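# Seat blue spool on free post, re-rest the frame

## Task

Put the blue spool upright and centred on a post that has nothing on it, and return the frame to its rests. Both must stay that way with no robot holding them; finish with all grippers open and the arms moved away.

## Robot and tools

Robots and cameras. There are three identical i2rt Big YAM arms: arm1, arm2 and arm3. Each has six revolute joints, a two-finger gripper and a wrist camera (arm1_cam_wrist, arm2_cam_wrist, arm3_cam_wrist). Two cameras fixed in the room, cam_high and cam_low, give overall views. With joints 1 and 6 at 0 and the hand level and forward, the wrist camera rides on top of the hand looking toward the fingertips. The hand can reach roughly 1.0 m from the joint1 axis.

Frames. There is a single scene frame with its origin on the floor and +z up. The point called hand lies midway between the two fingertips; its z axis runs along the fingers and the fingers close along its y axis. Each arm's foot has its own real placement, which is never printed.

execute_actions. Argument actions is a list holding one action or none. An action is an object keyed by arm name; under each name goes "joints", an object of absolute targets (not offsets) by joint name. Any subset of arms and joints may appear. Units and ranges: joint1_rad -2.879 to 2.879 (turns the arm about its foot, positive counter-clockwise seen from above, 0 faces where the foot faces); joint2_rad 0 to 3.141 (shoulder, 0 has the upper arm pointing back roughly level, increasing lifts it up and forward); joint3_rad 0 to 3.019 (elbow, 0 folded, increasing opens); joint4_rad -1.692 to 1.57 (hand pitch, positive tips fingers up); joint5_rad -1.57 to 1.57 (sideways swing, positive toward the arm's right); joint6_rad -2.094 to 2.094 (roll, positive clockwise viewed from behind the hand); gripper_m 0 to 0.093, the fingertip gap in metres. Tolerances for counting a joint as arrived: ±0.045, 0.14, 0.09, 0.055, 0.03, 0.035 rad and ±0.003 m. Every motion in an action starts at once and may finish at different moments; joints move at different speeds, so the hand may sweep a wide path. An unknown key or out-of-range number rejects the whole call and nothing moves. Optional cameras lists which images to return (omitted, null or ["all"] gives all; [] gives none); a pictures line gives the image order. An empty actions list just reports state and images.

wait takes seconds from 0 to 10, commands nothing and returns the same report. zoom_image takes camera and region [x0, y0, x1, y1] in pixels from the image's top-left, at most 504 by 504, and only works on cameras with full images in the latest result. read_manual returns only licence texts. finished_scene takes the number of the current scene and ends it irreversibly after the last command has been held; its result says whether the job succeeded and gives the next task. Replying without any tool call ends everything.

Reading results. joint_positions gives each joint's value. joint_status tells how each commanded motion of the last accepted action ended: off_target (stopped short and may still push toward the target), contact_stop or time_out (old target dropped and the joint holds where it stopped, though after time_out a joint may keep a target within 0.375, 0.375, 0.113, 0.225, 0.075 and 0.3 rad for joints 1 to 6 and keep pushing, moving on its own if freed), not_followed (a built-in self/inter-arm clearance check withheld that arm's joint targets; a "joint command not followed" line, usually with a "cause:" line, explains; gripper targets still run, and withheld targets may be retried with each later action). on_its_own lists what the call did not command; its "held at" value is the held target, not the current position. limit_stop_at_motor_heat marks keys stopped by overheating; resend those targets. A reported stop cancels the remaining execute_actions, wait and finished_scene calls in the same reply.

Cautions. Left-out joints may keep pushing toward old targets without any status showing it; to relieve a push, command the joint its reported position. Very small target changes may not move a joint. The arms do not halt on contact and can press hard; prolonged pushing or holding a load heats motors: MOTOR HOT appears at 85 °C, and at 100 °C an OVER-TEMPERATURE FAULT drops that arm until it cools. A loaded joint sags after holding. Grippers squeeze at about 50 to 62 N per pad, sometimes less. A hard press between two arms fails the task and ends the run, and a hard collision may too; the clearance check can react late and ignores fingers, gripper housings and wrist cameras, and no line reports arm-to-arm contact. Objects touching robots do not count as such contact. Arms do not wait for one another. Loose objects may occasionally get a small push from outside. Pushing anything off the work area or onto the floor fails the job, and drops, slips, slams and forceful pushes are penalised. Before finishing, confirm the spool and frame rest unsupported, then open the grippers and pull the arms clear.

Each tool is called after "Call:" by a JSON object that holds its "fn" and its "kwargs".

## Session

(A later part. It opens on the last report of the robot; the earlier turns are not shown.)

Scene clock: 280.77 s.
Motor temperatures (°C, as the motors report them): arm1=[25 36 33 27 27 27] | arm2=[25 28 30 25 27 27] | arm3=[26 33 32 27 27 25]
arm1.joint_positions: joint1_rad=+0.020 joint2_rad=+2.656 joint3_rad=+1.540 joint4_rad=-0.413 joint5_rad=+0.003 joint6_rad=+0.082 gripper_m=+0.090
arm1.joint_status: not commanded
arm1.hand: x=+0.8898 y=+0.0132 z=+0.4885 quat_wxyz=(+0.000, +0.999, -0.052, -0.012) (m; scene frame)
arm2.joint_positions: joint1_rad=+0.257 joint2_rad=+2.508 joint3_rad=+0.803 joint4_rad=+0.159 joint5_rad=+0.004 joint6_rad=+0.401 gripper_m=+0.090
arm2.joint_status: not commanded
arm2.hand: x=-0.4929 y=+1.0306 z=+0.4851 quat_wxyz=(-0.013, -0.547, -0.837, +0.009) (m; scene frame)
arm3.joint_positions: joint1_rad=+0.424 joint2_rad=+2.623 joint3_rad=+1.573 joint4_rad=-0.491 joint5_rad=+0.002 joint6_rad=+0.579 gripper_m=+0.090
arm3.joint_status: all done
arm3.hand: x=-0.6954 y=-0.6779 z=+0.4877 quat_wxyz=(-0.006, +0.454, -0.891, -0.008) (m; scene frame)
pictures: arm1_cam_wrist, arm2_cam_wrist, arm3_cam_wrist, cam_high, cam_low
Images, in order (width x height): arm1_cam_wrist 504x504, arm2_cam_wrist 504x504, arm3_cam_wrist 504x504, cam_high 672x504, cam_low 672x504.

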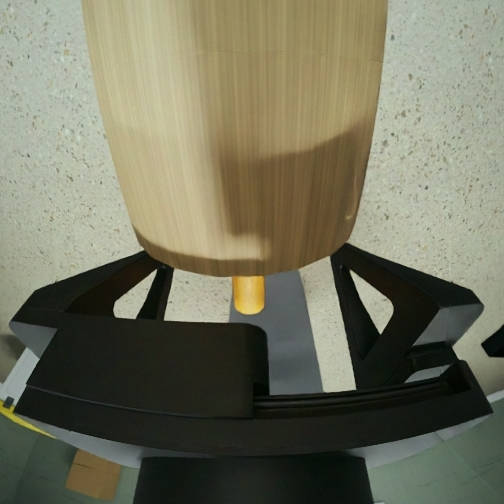

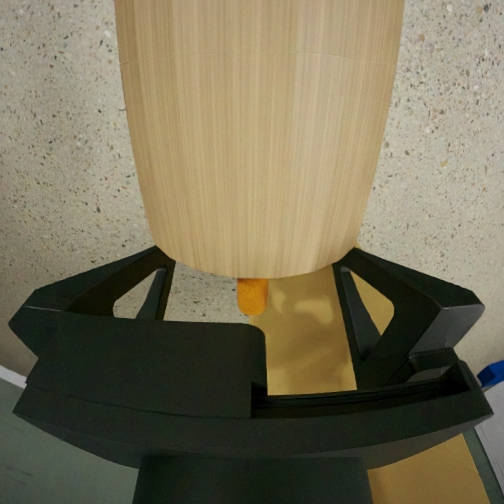

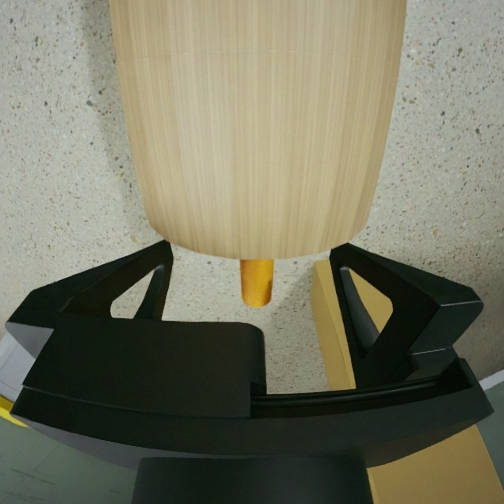

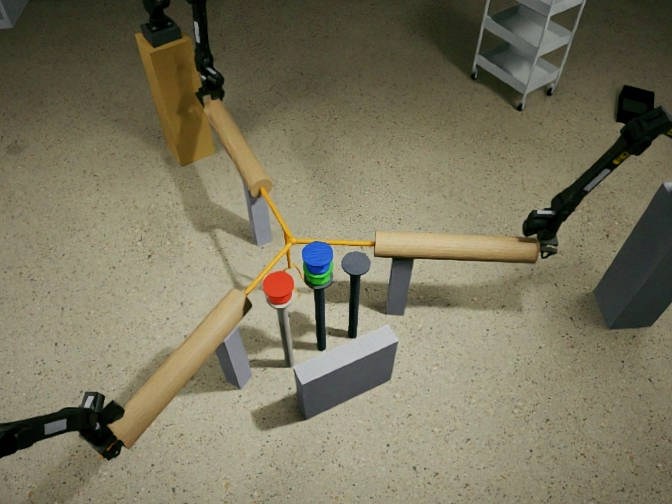

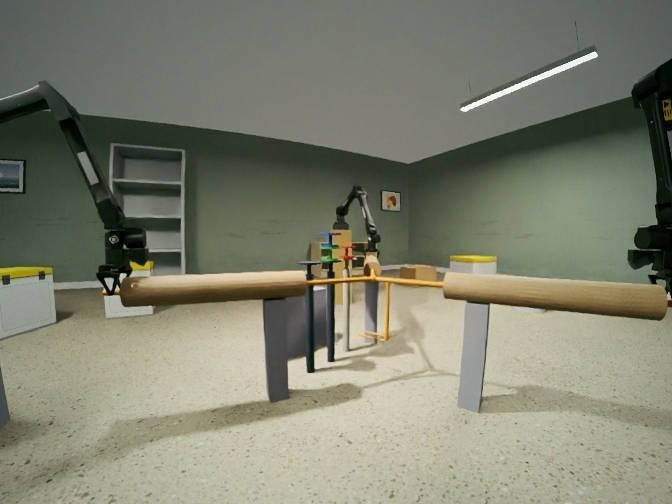

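Call:
{"fn": "execute_actions", "kwargs": {"actions": [{"arm1": {"joints": {"joint2_rad": 2.70}}, "arm2": {"joints": {"joint2_rad": 2.56}}, "arm3": {"joints": {"joint2_rad": 2.665}}}]}}

Scene clock: 295.30 s.
Motor temperatures (°C, as the motors report them): arm1=[25 37 33 27 27 27] | arm2=[25 28 30 25 26 27] | arm3=[26 34 32 27 27 25]
arm1.joint_positions: joint1_rad=+0.020 joint2_rad=+2.678 joint3_rad=+1.540 joint4_rad=-0.413 joint5_rad=+0.003 joint6_rad=+0.082 gripper_m=+0.090
arm1.joint_status: all done
arm1.hand: x=+0.9008 y=+0.0129 z=+0.4765 quat_wxyz=(+0.000, +0.999, -0.052, -0.001) (m; scene frame)
arm2.joint_positions: joint1_rad=+0.257 joint2_rad=+2.556 joint3_rad=+0.802 joint4_rad=+0.161 joint5_rad=+0.004 joint6_rad=+0.401 gripper_m=+0.090
arm2.joint_status: all done
arm2.hand: x=-0.5095 y=+1.0461 z=+0.4715 quat_wxyz=(+0.011, -0.547, -0.837, +0.005) (m; scene frame)
arm3.joint_positions: joint1_rad=+0.424 joint2_rad=+2.645 joint3_rad=+1.573 joint4_rad=-0.491 joint5_rad=+0.002 joint6_rad=+0.579 gripper_m=+0.090
arm3.joint_status: all done
arm3.hand: x=-0.6959 y=-0.6879 z=+0.4757 quat_wxyz=(+0.000, +0.454, -0.891, +0.001) (m; scene frame)
pictures: arm1_cam_wrist, arm2_cam_wrist, arm3_cam_wrist, cam_high, cam_low
Images, in order (width x height): arm1_cam_wrist 504x504, arm2_cam_wrist 504x504, arm3_cam_wrist 504x504, cam_high 672x504, cam_low 672x504.

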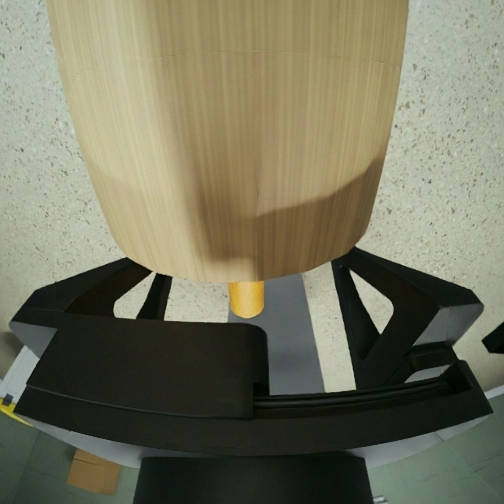

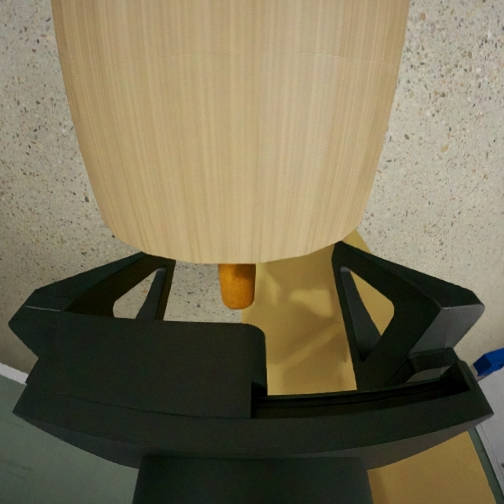

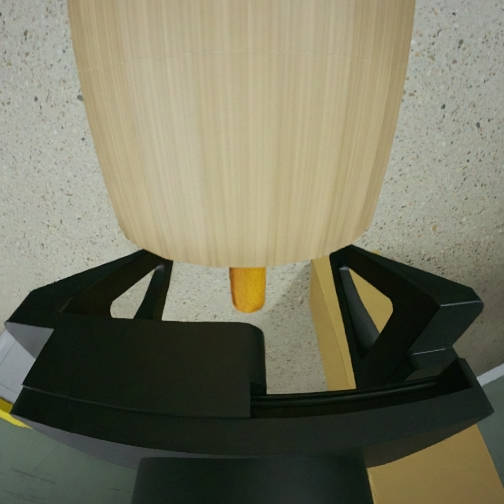

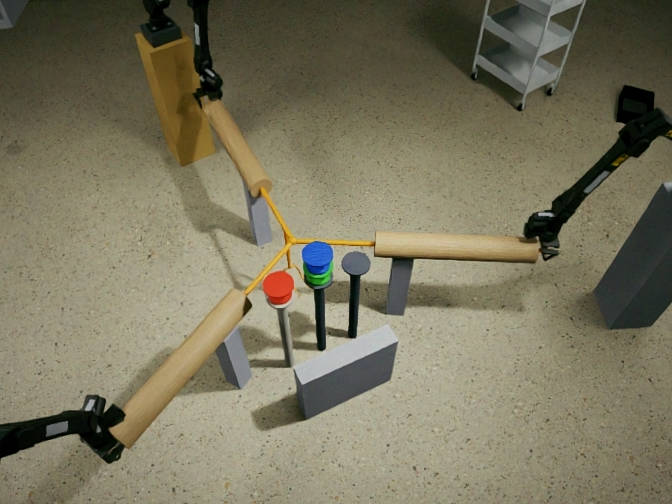

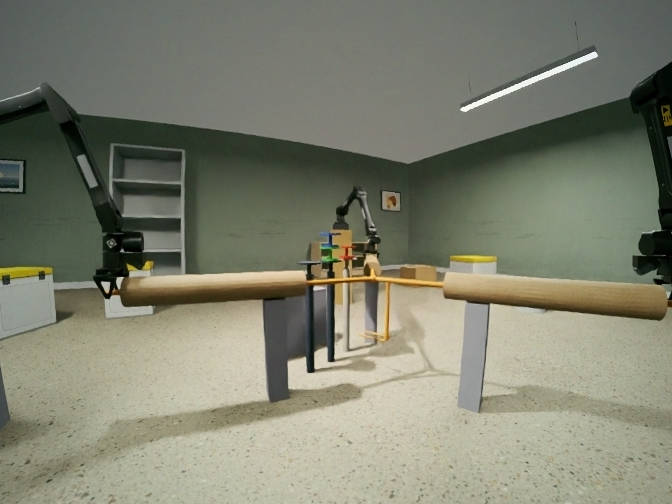

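Call:
{"fn": "execute_actions", "kwargs": {"actions": [{"arm1": {"joints": {"joint1_rad": 0.03, "joint2_rad": 2.68}}, "arm2": {"joints": {"joint1_rad": 0.285, "joint6_rad": 0.43}}, "arm3": {"joints": {"joint1_rad": 0.432, "joint2_rad": 2.647}}}], "cameras": []}}

Call:
{"fn": "execute_actions", "kwargs": {"actions": [{"arm1": {"joints": {"gripper_m": 0.0}}, "arm2": {"joints": {"gripper_m": 0.0}}, "arm3": {"joints": {"gripper_m": 0.0}}}]}}

Scene clock: 379.53 s.
Motor temperatures (°C, as the motors report them): arm1=[25 38 33 27 27 27] | arm2=[25 29 30 25 26 27] | arm3=[26 35 32 27 27 25]
arm1.joint_positions: joint1_rad=+0.022 joint2_rad=+2.678 joint3_rad=+1.540 joint4_rad=-0.413 joint5_rad=+0.003 joint6_rad=+0.082 gripper_m=+0.090
arm1.joint_status: all done
arm1.hand: x=+0.9008 y=+0.0119 z=+0.4765 quat_wxyz=(+0.000, +0.999, -0.051, -0.001) (m; scene frame)
arm2.joint_positions: joint1_rad=+0.279 joint2_rad=+2.556 joint3_rad=+0.802 joint4_rad=+0.161 joint5_rad=+0.004 joint6_rad=+0.420 gripper_m=+0.090
arm2.joint_status: all done
arm2.hand: x=-0.5048 y=+1.0511 z=+0.4714 quat_wxyz=(+0.011, -0.546, -0.838, +0.005) (m; scene frame)
arm3.joint_positions: joint1_rad=+0.424 joint2_rad=+2.645 joint3_rad=+1.573 joint4_rad=-0.491 joint5_rad=+0.002 joint6_rad=+0.579 gripper_m=+0.090
arm3.joint_status: all done
arm3.hand: x=-0.6959 y=-0.6879 z=+0.4757 quat_wxyz=(+0.000, +0.454, -0.891, +0.001) (m; scene frame)
pictures: none
No camera images: the call's "cameras" was empty. Leave "cameras" out to get every camera's image.

Scene clock: 380.23 s.
Motor temperatures (°C, as the motors report them): arm1=[25 38 33 27 27 27] | arm2=[25 29 30 25 26 27] | arm3=[26 35 32 27 27 25]
arm1.joint_positions: joint1_rad=+0.023 joint2_rad=+2.678 joint3_rad=+1.540 joint4_rad=-0.413 joint5_rad=+0.001 joint6_rad=+0.074 gripper_m=+0.019
arm1.joint_status: gripper_m off_target (ended at +0.019, target +0.000)
arm1.hand: x=+0.9007 y=+0.0109 z=+0.4765 quat_wxyz=(+0.001, +0.999, -0.047, -0.001) (m; scene frame)
arm2.joint_positions: joint1_rad=+0.279 joint2_rad=+2.556 joint3_rad=+0.802 joint4_rad=+0.161 joint5_rad=+0.001 joint6_rad=+0.426 gripper_m=+0.019
arm2.joint_status: gripper_m off_target (ended at +0.019, target +0.000)
arm2.hand: x=-0.5045 y=+1.0513 z=+0.4714 quat_wxyz=(+0.010, -0.548, -0.836, +0.004) (m; scene frame)
arm3.joint_positions: joint1_rad=+0.424 joint2_rad=+2.645 joint3_rad=+1.573 joint4_rad=-0.491 joint5_rad=+0.001 joint6_rad=+0.578 gripper_m=+0.019
arm3.joint_status: gripper_m off_target (ended at +0.019, target +0.000)
arm3.hand: x=-0.6960 y=-0.6878 z=+0.4757 quat_wxyz=(+0.000, +0.454, -0.891, +0.001) (m; scene frame)
pictures: arm1_cam_wrist, arm2_cam_wrist, arm3_cam_wrist, cam_high, cam_low
Images, in order (width x height): arm1_cam_wrist 504x504, arm2_cam_wrist 504x504, arm3_cam_wrist 504x504, cam_high 672x504, cam_low 672x504.

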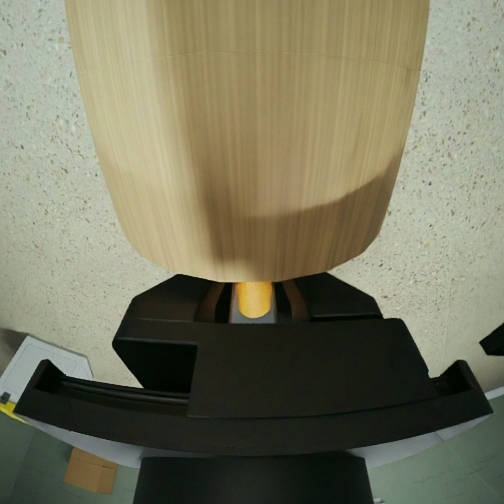

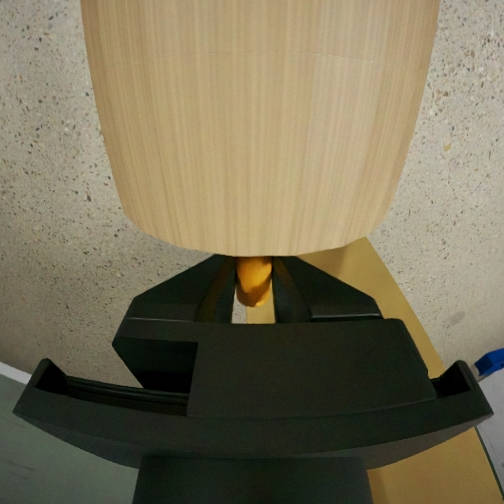

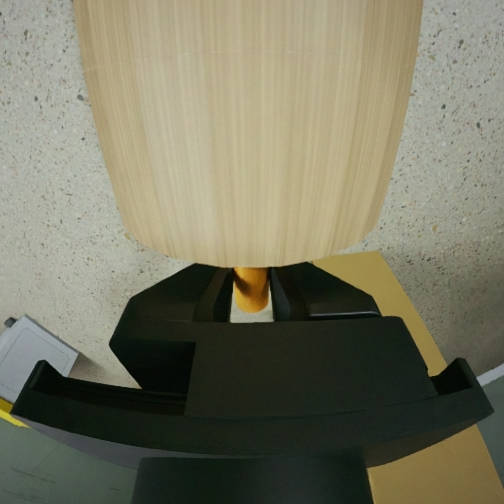

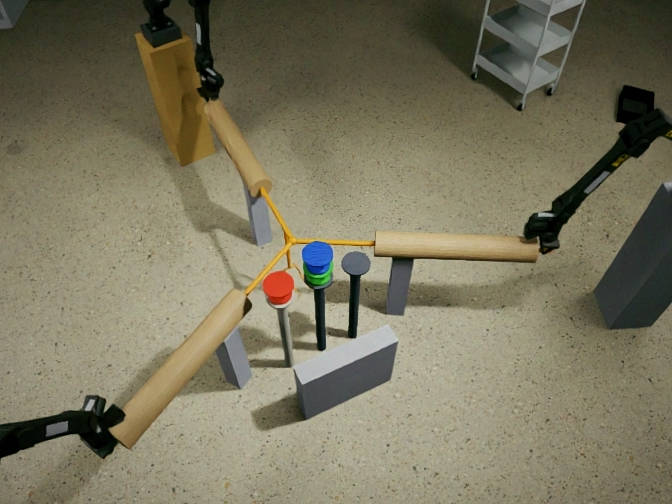

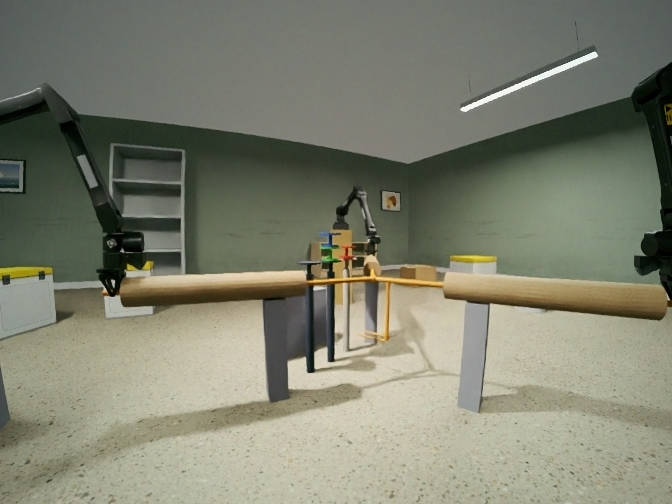

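Call:
{"fn": "execute_actions", "kwargs": {"actions": [{"arm1": {"joints": {"joint2_rad": 2.55, "joint3_rad": 1.485, "joint4_rad": -0.47}}, "arm2": {"joints": {"joint2_rad": 2.38, "joint3_rad": 0.71, "joint4_rad": 0.10}}, "arm3": {"joints": {"joint2_rad": 2.52, "joint3_rad": 1.515, "joint4_rad": -0.54}}}], "cameras": ["cam_high", "cam_low"]}}

Scene clock: 388.47 s.
Motor temperatures (°C, as the motors report them): arm1=[25 39 33 27 27 27] | arm2=[25 29 30 25 26 27] | arm3=[26 36 32 27 27 25]
arm1.joint_positions: joint1_rad=+0.027 joint2_rad=+2.583 joint3_rad=+1.486 joint4_rad=-0.457 joint5_rad=+0.001 joint6_rad=+0.074 gripper_m=+0.019
arm1.joint_status: all done
arm1.hand: x=+0.8983 y=+0.0089 z=+0.5181 quat_wxyz=(+0.001, +0.999, -0.045, +0.000) (m; scene frame)
arm2.joint_positions: joint1_rad=+0.279 joint2_rad=+2.395 joint3_rad=+0.710 joint4_rad=+0.102 joint5_rad=+0.001 joint6_rad=+0.428 gripper_m=+0.019
arm2.joint_status: all done
arm2.hand: x=-0.5042 y=+1.0519 z=+0.5220 quat_wxyz=(+0.005, -0.549, -0.836, +0.004) (m; scene frame)
arm3.joint_positions: joint1_rad=+0.430 joint2_rad=+2.541 joint3_rad=+1.515 joint4_rad=-0.536 joint5_rad=-0.001 joint6_rad=+0.579 gripper_m=+0.019
arm3.joint_status: all done
arm3.hand: x=-0.6997 y=-0.6863 z=+0.5218 quat_wxyz=(+0.000, +0.456, -0.890, +0.000) (m; scene frame)
pictures: cam_high, cam_low
Images, in order (width x height): cam_high 672x504, cam_low 672x504.

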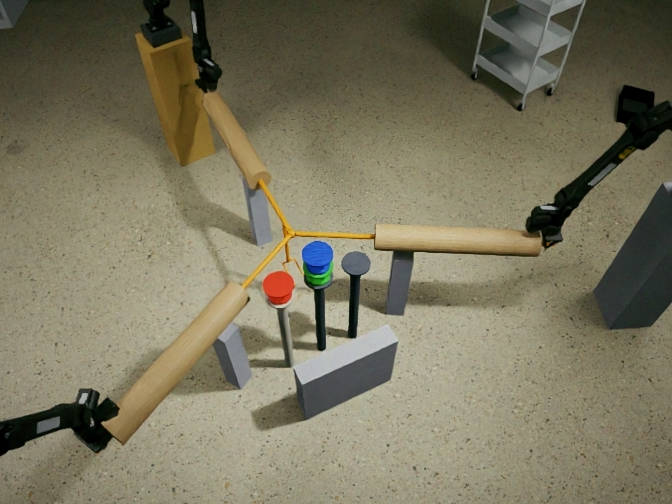

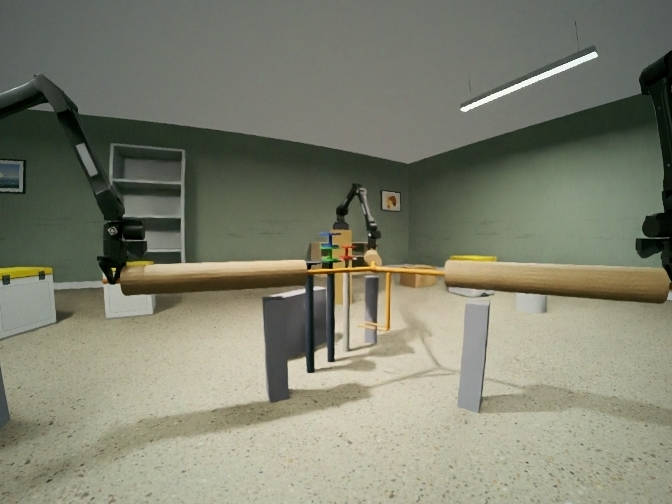

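Call:
{"fn": "execute_actions", "kwargs": {"actions": [{"arm1": {"joints": {"joint2_rad": 2.39, "joint3_rad": 1.41, "joint4_rad": -0.55}}, "arm2": {"joints": {"joint2_rad": 2.163, "joint3_rad": 0.632, "joint4_rad": -0.03}}, "arm3": {"joints": {"joint2_rad": 2.374, "joint3_rad": 1.452, "joint4_rad": -0.62}}}], "cameras": []}}

Call:
{"fn": "execute_actions", "kwargs": {"actions": [{"arm1": {"joints": {"joint2_rad": 2.26, "joint3_rad": 1.368, "joint4_rad": -0.637}}, "arm2": {"joints": {"joint2_rad": 1.944, "joint3_rad": 0.586, "joint4_rad": -0.205}}, "arm3": {"joints": {"joint2_rad": 2.251, "joint3_rad": 1.421, "joint4_rad": -0.712}}}], "cameras": []}}

Call:
{"fn": "execute_actions", "kwargs": {"actions": [{"arm1": {"joints": {"joint2_rad": 2.139, "joint3_rad": 1.35, "joint4_rad": -0.74}}, "arm2": {"joints": {"joint2_rad": 1.726, "joint3_rad": 0.575, "joint4_rad": -0.41}}, "arm3": {"joints": {"joint2_rad": 2.138, "joint3_rad": 1.415, "joint4_rad": -0.82}}}]}}

Scene clock: 400.20 s.
Motor temperatures (°C, as the motors report them): arm1=[25 40 33 27 27 27] | arm2=[25 29 29 25 26 27] | arm3=[26 37 32 27 27 25]
arm1.joint_positions: joint1_rad=+0.028 joint2_rad=+2.417 joint3_rad=+1.406 joint4_rad=-0.542 joint5_rad=-0.001 joint6_rad=+0.075 gripper_m=+0.019
arm1.joint_status: all done
arm1.hand: x=+0.8967 y=+0.0087 z=+0.5915 quat_wxyz=(+0.001, +0.999, -0.045, +0.000) (m; scene frame)
arm2.joint_positions: joint1_rad=+0.279 joint2_rad=+2.179 joint3_rad=+0.627 joint4_rad=-0.029 joint5_rad=+0.001 joint6_rad=+0.429 gripper_m=+0.019
arm2.joint_status: all done
arm2.hand: x=-0.5049 y=+1.0532 z=+0.5840 quat_wxyz=(+0.005, -0.549, -0.836, +0.005) (m; scene frame)
arm3.joint_positions: joint1_rad=+0.435 joint2_rad=+2.388 joint3_rad=+1.450 joint4_rad=-0.620 joint5_rad=+0.000 joint6_rad=+0.584 gripper_m=+0.019
arm3.joint_status: all done
arm3.hand: x=-0.7025 y=-0.6847 z=+0.5917 quat_wxyz=(-0.001, +0.457, -0.890, -0.002) (m; scene frame)
pictures: none
No camera images: the call's "cameras" was empty. Leave "cameras" out to get every camera's image.

Scene clock: 401.17 s.
Motor temperatures (°C, as the motors report them): arm1=[25 40 33 27 27 27] | arm2=[25 29 29 25 26 27] | arm3=[26 37 32 27 27 25]
arm1.joint_positions: joint1_rad=+0.028 joint2_rad=+2.289 joint3_rad=+1.363 joint4_rad=-0.629 joint5_rad=-0.001 joint6_rad=+0.075 gripper_m=+0.019
arm1.joint_status: all done
arm1.hand: x=+0.8977 y=+0.0087 z=+0.6501 quat_wxyz=(+0.001, +0.999, -0.045, +0.001) (m; scene frame)
arm2.joint_positions: joint1_rad=+0.279 joint2_rad=+1.959 joint3_rad=+0.580 joint4_rad=-0.202 joint5_rad=+0.002 joint6_rad=+0.429 gripper_m=+0.019
arm2.joint_status: all done
arm2.hand: x=-0.5047 y=+1.0537 z=+0.6441 quat_wxyz=(+0.004, -0.550, -0.835, +0.005) (m; scene frame)
arm3.joint_positions: joint1_rad=+0.435 joint2_rad=+2.266 joint3_rad=+1.420 joint4_rad=-0.711 joint5_rad=-0.001 joint6_rad=+0.584 gripper_m=+0.019
arm3.joint_status: all done
arm3.hand: x=-0.7025 y=-0.6848 z=+0.6514 quat_wxyz=(+0.000, +0.456, -0.890, -0.002) (m; scene frame)
pictures: none
No camera images: the call's "cameras" was empty. Leave "cameras" out to get every camera's image.

Scene clock: 402.13 s.
Motor temperatures (°C, as the motors report them): arm1=[25 40 33 27 27 27] | arm2=[25 29 29 25 26 27] | arm3=[26 37 32 27 27 25]
arm1.joint_positions: joint1_rad=+0.028 joint2_rad=+2.166 joint3_rad=+1.343 joint4_rad=-0.734 joint5_rad=-0.001 joint6_rad=+0.075 gripper_m=+0.019
arm1.joint_status: all done
arm1.hand: x=+0.8984 y=+0.0088 z=+0.7106 quat_wxyz=(+0.001, +0.999, -0.046, +0.001) (m; scene frame)
arm2.joint_positions: joint1_rad=+0.279 joint2_rad=+1.738 joint3_rad=+0.567 joint4_rad=-0.406 joint5_rad=+0.002 joint6_rad=+0.429 gripper_m=+0.019
arm2.joint_status: all done
arm2.hand: x=-0.5045 y=+1.0541 z=+0.7042 quat_wxyz=(+0.003, -0.550, -0.835, +0.006) (m; scene frame)
arm3.joint_positions: joint1_rad=+0.435 joint2_rad=+2.152 joint3_rad=+1.414 joint4_rad=-0.819 joint5_rad=-0.002 joint6_rad=+0.585 gripper_m=+0.019
arm3.joint_status: all done
arm3.hand: x=-0.7029 y=-0.6846 z=+0.7126 quat_wxyz=(+0.000, +0.456, -0.890, -0.003) (m; scene frame)
pictures: arm1_cam_wrist, arm2_cam_wrist, arm3_cam_wrist, cam_high, cam_low
Images, in order (width x height): arm1_cam_wrist 504x504, arm2_cam_wrist 504x504, arm3_cam_wrist 504x504, cam_high 672x504, cam_low 672x504.

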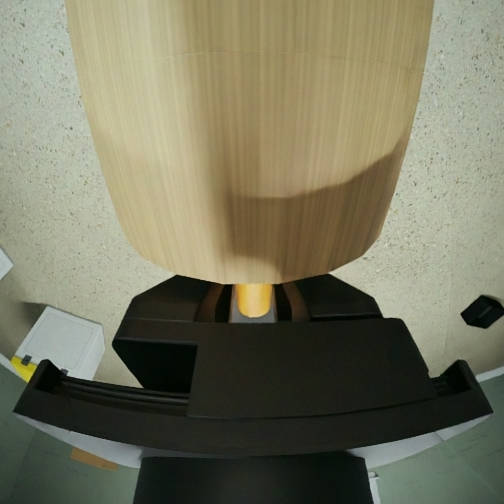

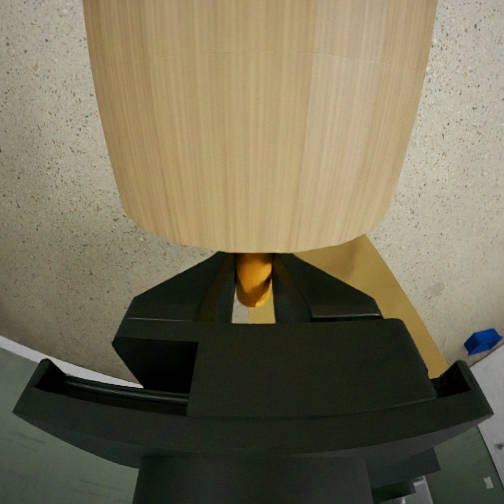

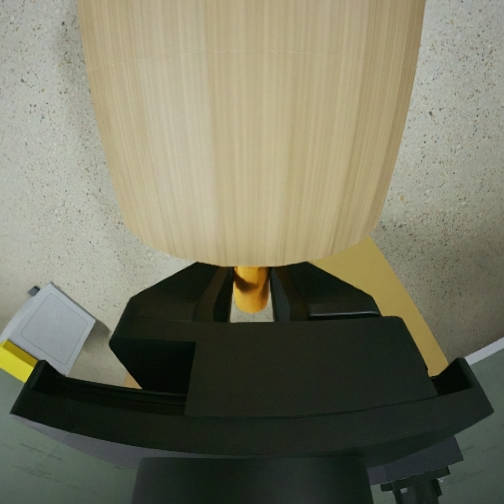

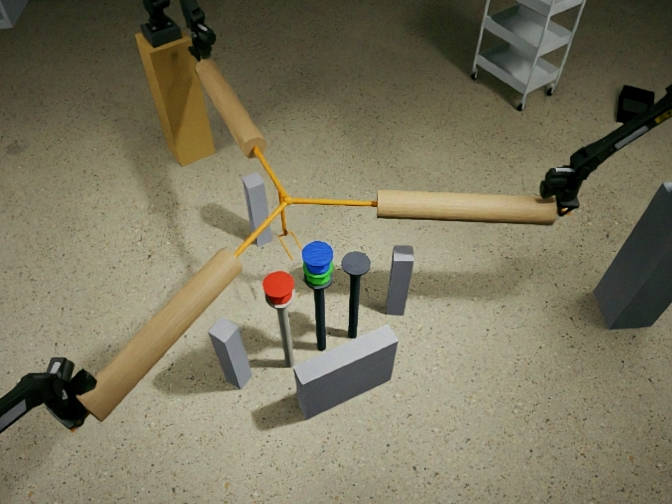

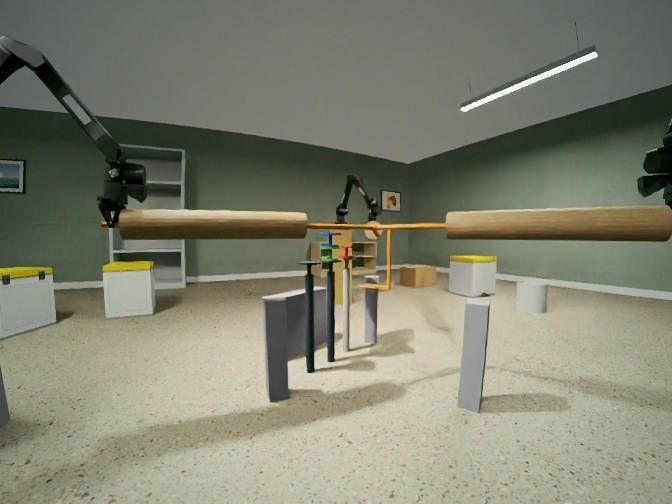

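Call:
{"fn": "execute_actions", "kwargs": {"actions": [{"arm1": {"joints": {"joint2_rad": 2.032, "joint3_rad": 1.365, "joint4_rad": -0.855}}, "arm2": {"joints": {"joint2_rad": 1.532, "joint3_rad": 0.605, "joint4_rad": -0.63}}, "arm3": {"joints": {"joint2_rad": 2.046, "joint3_rad": 1.44, "joint4_rad": -0.935}}}], "cameras": []}}

Call:
{"fn": "execute_actions", "kwargs": {"actions": [{"arm1": {"joints": {"joint2_rad": 1.937, "joint3_rad": 1.398, "joint4_rad": -0.982}}, "arm2": {"joints": {"joint2_rad": 1.371, "joint3_rad": 0.663, "joint4_rad": -0.848}}, "arm3": {"joints": {"joint2_rad": 1.961, "joint3_rad": 1.484, "joint4_rad": -1.062}}}], "cameras": []}}

Call:
{"fn": "execute_actions", "kwargs": {"actions": [{"arm1": {"joints": {"joint2_rad": 1.858, "joint3_rad": 1.455, "joint4_rad": -1.116}}, "arm2": {"joints": {"joint2_rad": 1.252, "joint3_rad": 0.75, "joint4_rad": -1.052}}, "arm3": {"joints": {"joint2_rad": 1.894, "joint3_rad": 1.553, "joint4_rad": -1.197}}}], "cameras": ["cam_high", "cam_low"]}}

Call:
{"fn": "zoom_image", "kwargs": {"camera": "cam_low", "region": [280, 170, 420, 290]}}

Call:
{"fn": "zoom_image", "kwargs": {"camera": "cam_high", "region": [230, 150, 400, 310]}}

Scene clock: 424.10 s.
Motor temperatures (°C, as the motors report them): arm1=[25 41 35 27 27 27] | arm2=[25 29 30 25 26 27] | arm3=[26 37 33 27 27 25]
arm1.joint_positions: joint1_rad=+0.029 joint2_rad=+2.057 joint3_rad=+1.343 joint4_rad=-0.845 joint5_rad=+0.000 joint6_rad=+0.075 gripper_m=+0.019
arm1.joint_status: all done
arm1.hand: x=+0.9005 y=+0.0084 z=+0.7682 quat_wxyz=(+0.001, +0.999, -0.045, +0.002) (m; scene frame)
arm2.joint_positions: joint1_rad=+0.279 joint2_rad=+1.537 joint3_rad=+0.584 joint4_rad=-0.611 joint5_rad=+0.009 joint6_rad=+0.429 gripper_m=+0.019
arm2.joint_status: all done
arm2.hand: x=-0.5040 y=+1.0529 z=+0.7635 quat_wxyz=(-0.003, -0.550, -0.835, +0.010) (m; scene frame)
arm3.joint_positions: joint1_rad=+0.433 joint2_rad=+2.053 joint3_rad=+1.414 joint4_rad=-0.912 joint5_rad=+0.000 joint6_rad=+0.583 gripper_m=+0.019
arm3.joint_status: all done
arm3.hand: x=-0.7011 y=-0.6876 z=+0.7665 quat_wxyz=(-0.003, +0.456, -0.890, -0.005) (m; scene frame)
pictures: none
No camera images: the call's "cameras" was empty. Leave "cameras" out to get every camera's image.

Scene clock: 425.10 s.
Motor temperatures (°C, as the motors report them): arm1=[25 41 35 27 27 27] | arm2=[25 29 30 25 26 27] | arm3=[26 37 34 27 27 25]
arm1.joint_positions: joint1_rad=+0.029 joint2_rad=+1.953 joint3_rad=+1.354 joint4_rad=-0.958 joint5_rad=+0.002 joint6_rad=+0.075 gripper_m=+0.019
arm1.joint_status: all done
arm1.hand: x=+0.9053 y=+0.0088 z=+0.8258 quat_wxyz=(+0.000, +0.999, -0.045, +0.001) (m; scene frame)
arm2.joint_positions: joint1_rad=+0.279 joint2_rad=+1.375 joint3_rad=+0.640 joint4_rad=-0.819 joint5_rad=+0.008 joint6_rad=+0.429 gripper_m=+0.019
arm2.joint_status: all done
arm2.hand: x=-0.5020 y=+1.0520 z=+0.8227 quat_wxyz=(-0.008, -0.550, -0.835, +0.010) (m; scene frame)
arm3.joint_positions: joint1_rad=+0.426 joint2_rad=+1.969 joint3_rad=+1.449 joint4_rad=-1.034 joint5_rad=+0.002 joint6_rad=+0.581 gripper_m=+0.019
arm3.joint_status: all done
arm3.hand: x=-0.6969 y=-0.6895 z=+0.8235 quat_wxyz=(-0.003, +0.454, -0.891, -0.003) (m; scene frame)
pictures: none
No camera images: the call's "cameras" was empty. Leave "cameras" out to get every camera's image.

Scene clock: 426.07 s.
Motor temperatures (°C, as the motors report them): arm1=[25 41 36 27 27 27] | arm2=[25 29 31 25 26 27] | arm3=[26 37 34 27 27 25]
arm1.joint_positions: joint1_rad=+0.028 joint2_rad=+1.879 joint3_rad=+1.405 joint4_rad=-1.089 joint5_rad=+0.002 joint6_rad=+0.075 gripper_m=+0.019
arm1.joint_status: all done
arm1.hand: x=+0.9060 y=+0.0094 z=+0.8812 quat_wxyz=(+0.000, +0.999, -0.045, +0.004) (m; scene frame)
arm2.joint_positions: joint1_rad=+0.279 joint2_rad=+1.259 joint3_rad=+0.720 joint4_rad=-1.019 joint5_rad=+0.008 joint6_rad=+0.429 gripper_m=+0.019
arm2.joint_status: all done
arm2.hand: x=-0.5024 y=+1.0532 z=+0.8794 quat_wxyz=(-0.006, -0.550, -0.835, +0.010) (m; scene frame)
arm3.joint_positions: joint1_rad=+0.426 joint2_rad=+1.906 joint3_rad=+1.513 joint4_rad=-1.166 joint5_rad=+0.001 joint6_rad=+0.581 gripper_m=+0.019
arm3.joint_status: all done
arm3.hand: x=-0.6974 y=-0.6894 z=+0.8794 quat_wxyz=(-0.001, +0.454, -0.891, -0.001) (m; scene frame)
pictures: cam_high, cam_low
Images, in order (width x height): cam_high 672x504, cam_low 672x504.

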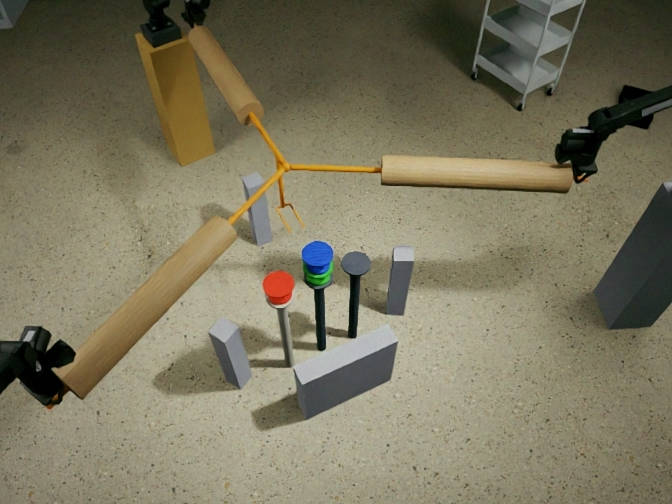

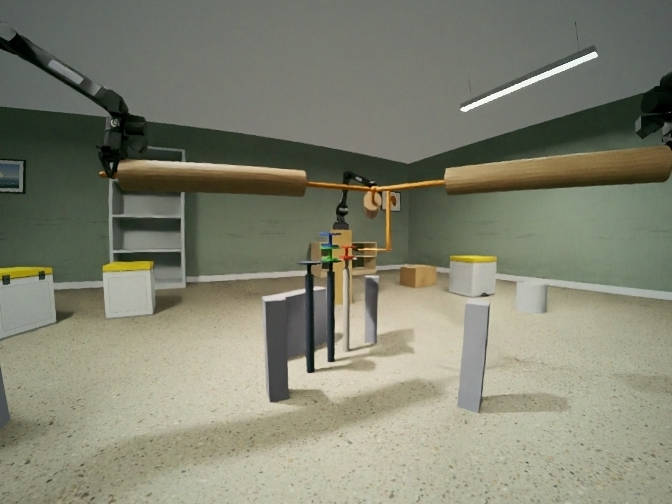

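Region (280, 170, 420, 290) of cam_low's 672x504 image, scaled by 3.600, with more detail than that image has; it fills the top 432 rows of this view, and the rest is white.

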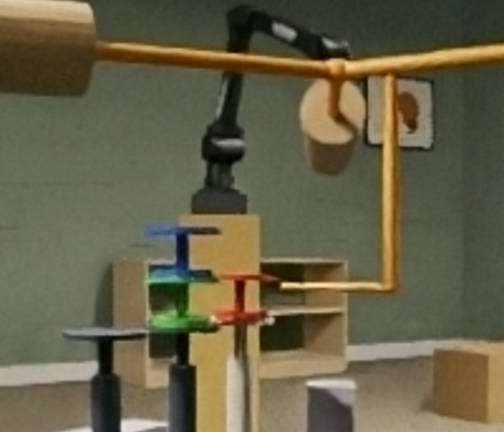

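Region (230, 150, 400, 310) of cam_high's 672x504 image, scaled by 2.965, with more detail than that image has; it fills the top 474 rows of this view, and the rest is white.

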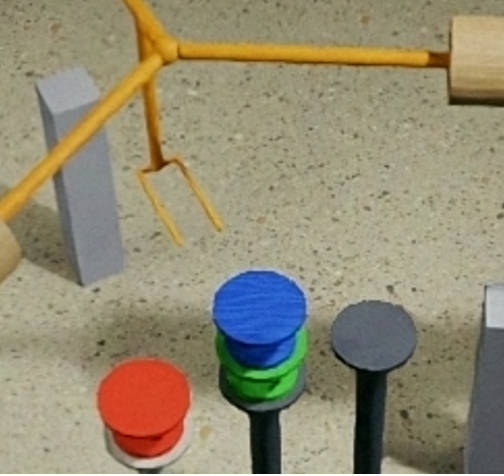

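Call:
{"fn": "execute_actions", "kwargs": {"actions": [{"arm1": {"joints": {"joint2_rad": 1.83, "joint3_rad": 1.53, "joint4_rad": -1.195}}, "arm2": {"joints": {"joint2_rad": 1.20, "joint3_rad": 0.823, "joint4_rad": -1.165}}, "arm3": {"joints": {"joint2_rad": 1.868, "joint3_rad": 1.635, "joint4_rad": -1.285}}}], "cameras": []}}

Call:
{"fn": "execute_actions", "kwargs": {"actions": [{"arm1": {"joints": {"joint1_rad": 0.168, "joint2_rad": 1.762, "joint3_rad": 1.395, "joint4_rad": -1.15, "joint6_rad": 0.222}}, "arm2": {"joints": {"joint1_rad": 0.19, "joint2_rad": 1.405, "joint3_rad": 1.008, "joint4_rad": -1.135, "joint6_rad": 0.335}}, "arm3": {"joints": {"joint1_rad": 0.35, "joint2_rad": 1.694, "joint3_rad": 1.357, "joint4_rad": -1.20, "joint6_rad": 0.50}}}], "cameras": ["cam_high", "cam_low"]}}

Call:
{"fn": "zoom_image", "kwargs": {"camera": "cam_low", "region": [280, 170, 420, 290]}}

Call:
{"fn": "zoom_image", "kwargs": {"camera": "cam_high", "region": [230, 150, 400, 310]}}

Scene clock: 507.17 s.
Motor temperatures (°C, as the motors report them): arm1=[25 41 45 27 27 27] | arm2=[25 28 37 25 26 27] | arm3=[26 38 42 27 27 25]
arm1.joint_positions: joint1_rad=+0.028 joint2_rad=+1.868 joint3_rad=+1.462 joint4_rad=-1.173 joint5_rad=+0.002 joint6_rad=+0.075 gripper_m=+0.019
arm1.joint_status: all done
arm1.hand: x=+0.9023 y=+0.0095 z=+0.9062 quat_wxyz=(+0.000, +0.999, -0.045, +0.013) (m; scene frame)
arm2.joint_positions: joint1_rad=+0.279 joint2_rad=+1.214 joint3_rad=+0.778 joint4_rad=-1.141 joint5_rad=+0.007 joint6_rad=+0.429 gripper_m=+0.019
arm2.joint_status: all done
arm2.hand: x=-0.5046 y=+1.0559 z=+0.9113 quat_wxyz=(+0.003, -0.550, -0.835, +0.008) (m; scene frame)
arm3.joint_positions: joint1_rad=+0.432 joint2_rad=+1.893 joint3_rad=+1.580 joint4_rad=-1.261 joint5_rad=-0.007 joint6_rad=+0.582 gripper_m=+0.019
arm3.joint_status: all done
arm3.hand: x=-0.7020 y=-0.6866 z=+0.9103 quat_wxyz=(+0.006, +0.456, -0.890, +0.004) (m; scene frame)
pictures: none
No camera images: the call's "cameras" was empty. Leave "cameras" out to get every camera's image.

Scene clock: 508.17 s.
Motor temperatures (°C, as the motors report them): arm1=[25 41 45 27 27 27] | arm2=[25 28 37 25 26 27] | arm3=[26 38 41 27 27 25]
arm1.joint_positions: joint1_rad=+0.174 joint2_rad=+1.794 joint3_rad=+1.378 joint4_rad=-1.163 joint5_rad=-0.003 joint6_rad=+0.223 gripper_m=+0.019
arm1.joint_status: all done
arm1.hand: x=+0.9338 y=-0.0675 z=+0.9154 quat_wxyz=(+0.001, +0.999, -0.046, +0.013) (m; scene frame)
arm2.joint_positions: joint1_rad=+0.193 joint2_rad=+1.419 joint3_rad=+0.969 joint4_rad=-1.129 joint5_rad=+0.005 joint6_rad=+0.348 gripper_m=+0.019
arm2.joint_status: all done
arm2.hand: x=-0.4710 y=+0.9823 z=+0.9131 quat_wxyz=(+0.004, -0.552, -0.834, +0.007) (m; scene frame)
arm3.joint_positions: joint1_rad=+0.367 joint2_rad=+1.705 joint3_rad=+1.352 joint4_rad=-1.213 joint5_rad=-0.007 joint6_rad=+0.521 gripper_m=+0.019
arm3.joint_status: all done
arm3.hand: x=-0.6724 y=-0.7581 z=+0.9253 quat_wxyz=(+0.004, +0.454, -0.891, +0.000) (m; scene frame)
pictures: cam_high, cam_low
Images, in order (width x height): cam_high 672x504, cam_low 672x504.

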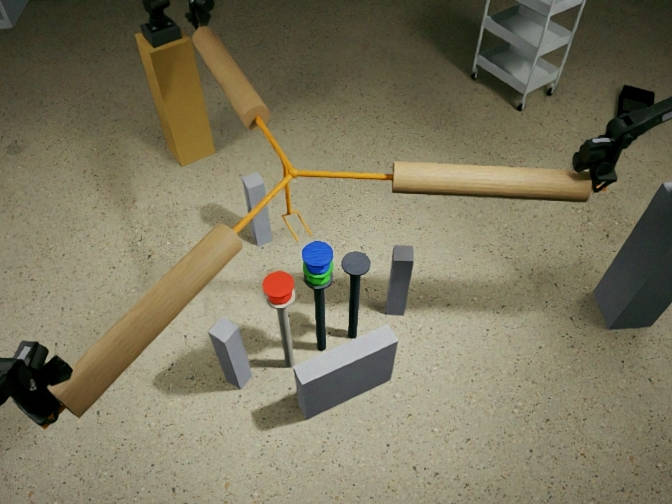

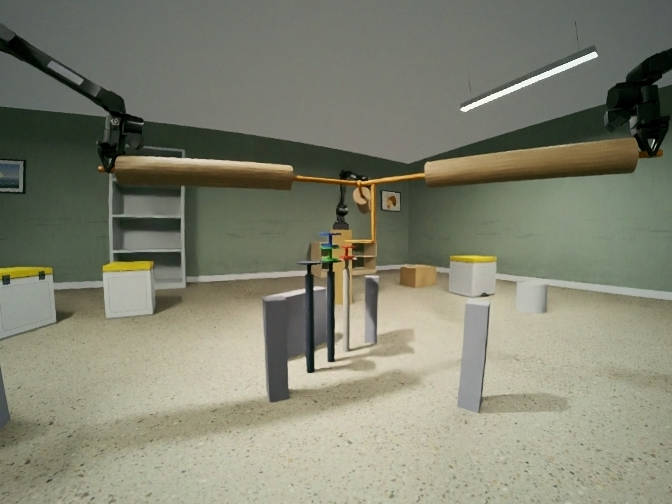

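Region (280, 170, 420, 290) of cam_low's 672x504 image, scaled by 3.600, with more detail than that image has; it fills the top 432 rows of this view, and the rest is white.

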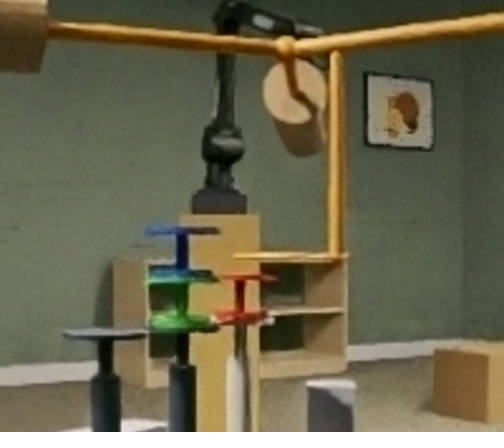

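Region (230, 150, 400, 310) of cam_high's 672x504 image, scaled by 2.965, with more detail than that image has; it fills the top 474 rows of this view, and the rest is white.

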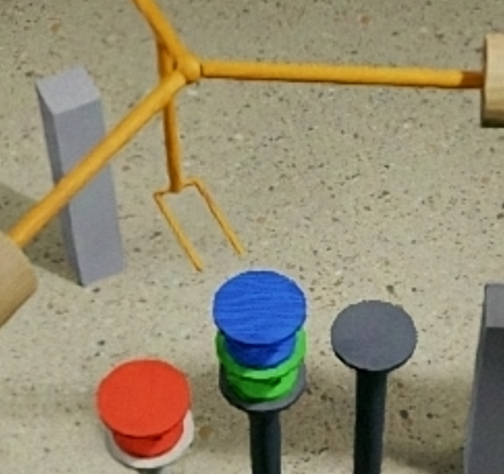

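Call:
{"fn": "execute_actions", "kwargs": {"actions": [{"arm1": {"joints": {"joint1_rad": 0.314, "joint2_rad": 1.71, "joint3_rad": 1.36, "joint4_rad": -1.145, "joint6_rad": 0.369}}, "arm2": {"joints": {"joint1_rad": 0.131, "joint2_rad": 1.586, "joint3_rad": 1.246, "joint4_rad": -1.19, "joint6_rad": 0.27}}, "arm3": {"joints": {"joint1_rad": 0.242, "joint2_rad": 1.53, "joint3_rad": 1.163, "joint4_rad": -1.165, "joint6_rad": 0.392}}}], "cameras": ["cam_high", "cam_low"]}}

Call:
{"fn": "zoom_image", "kwargs": {"camera": "cam_low", "region": [280, 170, 420, 290]}}

Call:
{"fn": "zoom_image", "kwargs": {"camera": "cam_high", "region": [230, 150, 400, 310]}}

Scene clock: 525.47 s.
Motor temperatures (°C, as the motors report them): arm1=[25 42 43 27 27 27] | arm2=[25 28 39 25 26 27] | arm3=[26 37 39 27 27 25]
arm1.joint_positions: joint1_rad=+0.322 joint2_rad=+1.754 joint3_rad=+1.328 joint4_rad=-1.157 joint5_rad=-0.004 joint6_rad=+0.371 gripper_m=+0.019
arm1.joint_status: all done
arm1.hand: x=+0.9655 y=-0.1385 z=+0.9185 quat_wxyz=(+0.001, +0.999, -0.046, +0.015) (m; scene frame)
arm2.joint_positions: joint1_rad=+0.126 joint2_rad=+1.605 joint3_rad=+1.193 joint4_rad=-1.179 joint5_rad=+0.006 joint6_rad=+0.278 gripper_m=+0.019
arm2.joint_status: all done
arm2.hand: x=-0.4431 y=+0.9084 z=+0.9184 quat_wxyz=(+0.010, -0.551, -0.835, +0.005) (m; scene frame)
arm3.joint_positions: joint1_rad=+0.269 joint2_rad=+1.542 joint3_rad=+1.148 joint4_rad=-1.177 joint5_rad=-0.013 joint6_rad=+0.420 gripper_m=+0.019
arm3.joint_status: all done
arm3.hand: x=-0.6391 y=-0.8321 z=+0.9253 quat_wxyz=(+0.008, +0.456, -0.890, +0.000) (m; scene frame)
pictures: cam_high, cam_low
Images, in order (width x height): cam_high 672x504, cam_low 672x504.

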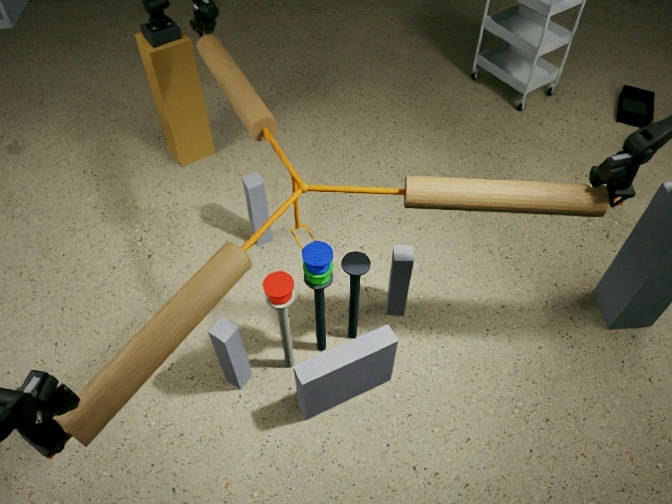

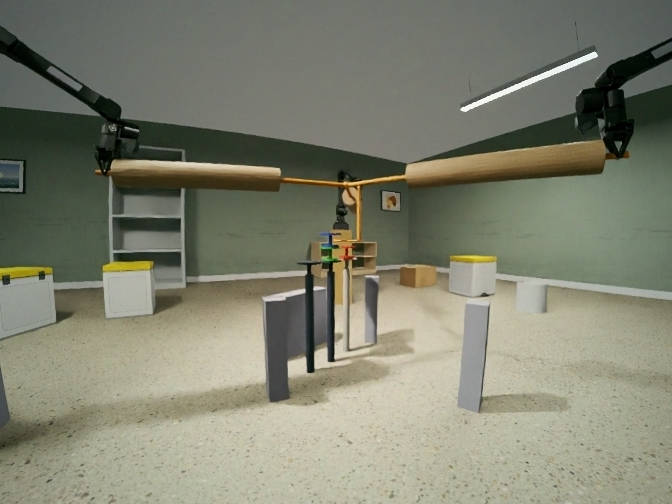

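Region (280, 170, 420, 290) of cam_low's 672x504 image, scaled by 3.600, with more detail than that image has; it fills the top 432 rows of this view, and the rest is white.

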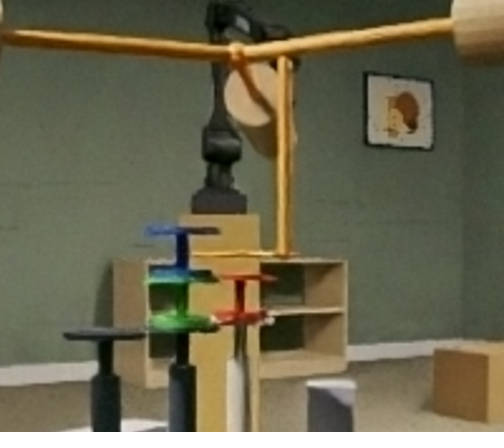

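Region (230, 150, 400, 310) of cam_high's 672x504 image, scaled by 2.965, with more detail than that image has; it fills the top 474 rows of this view, and the rest is white.

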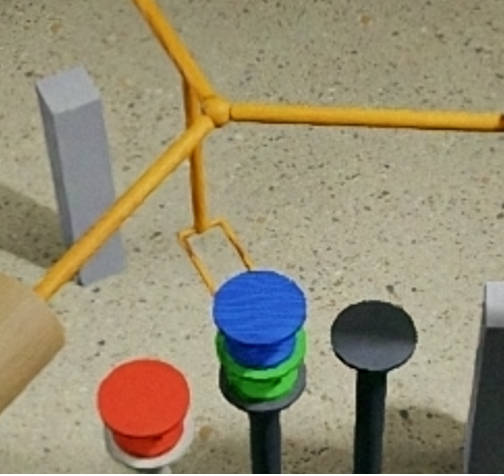

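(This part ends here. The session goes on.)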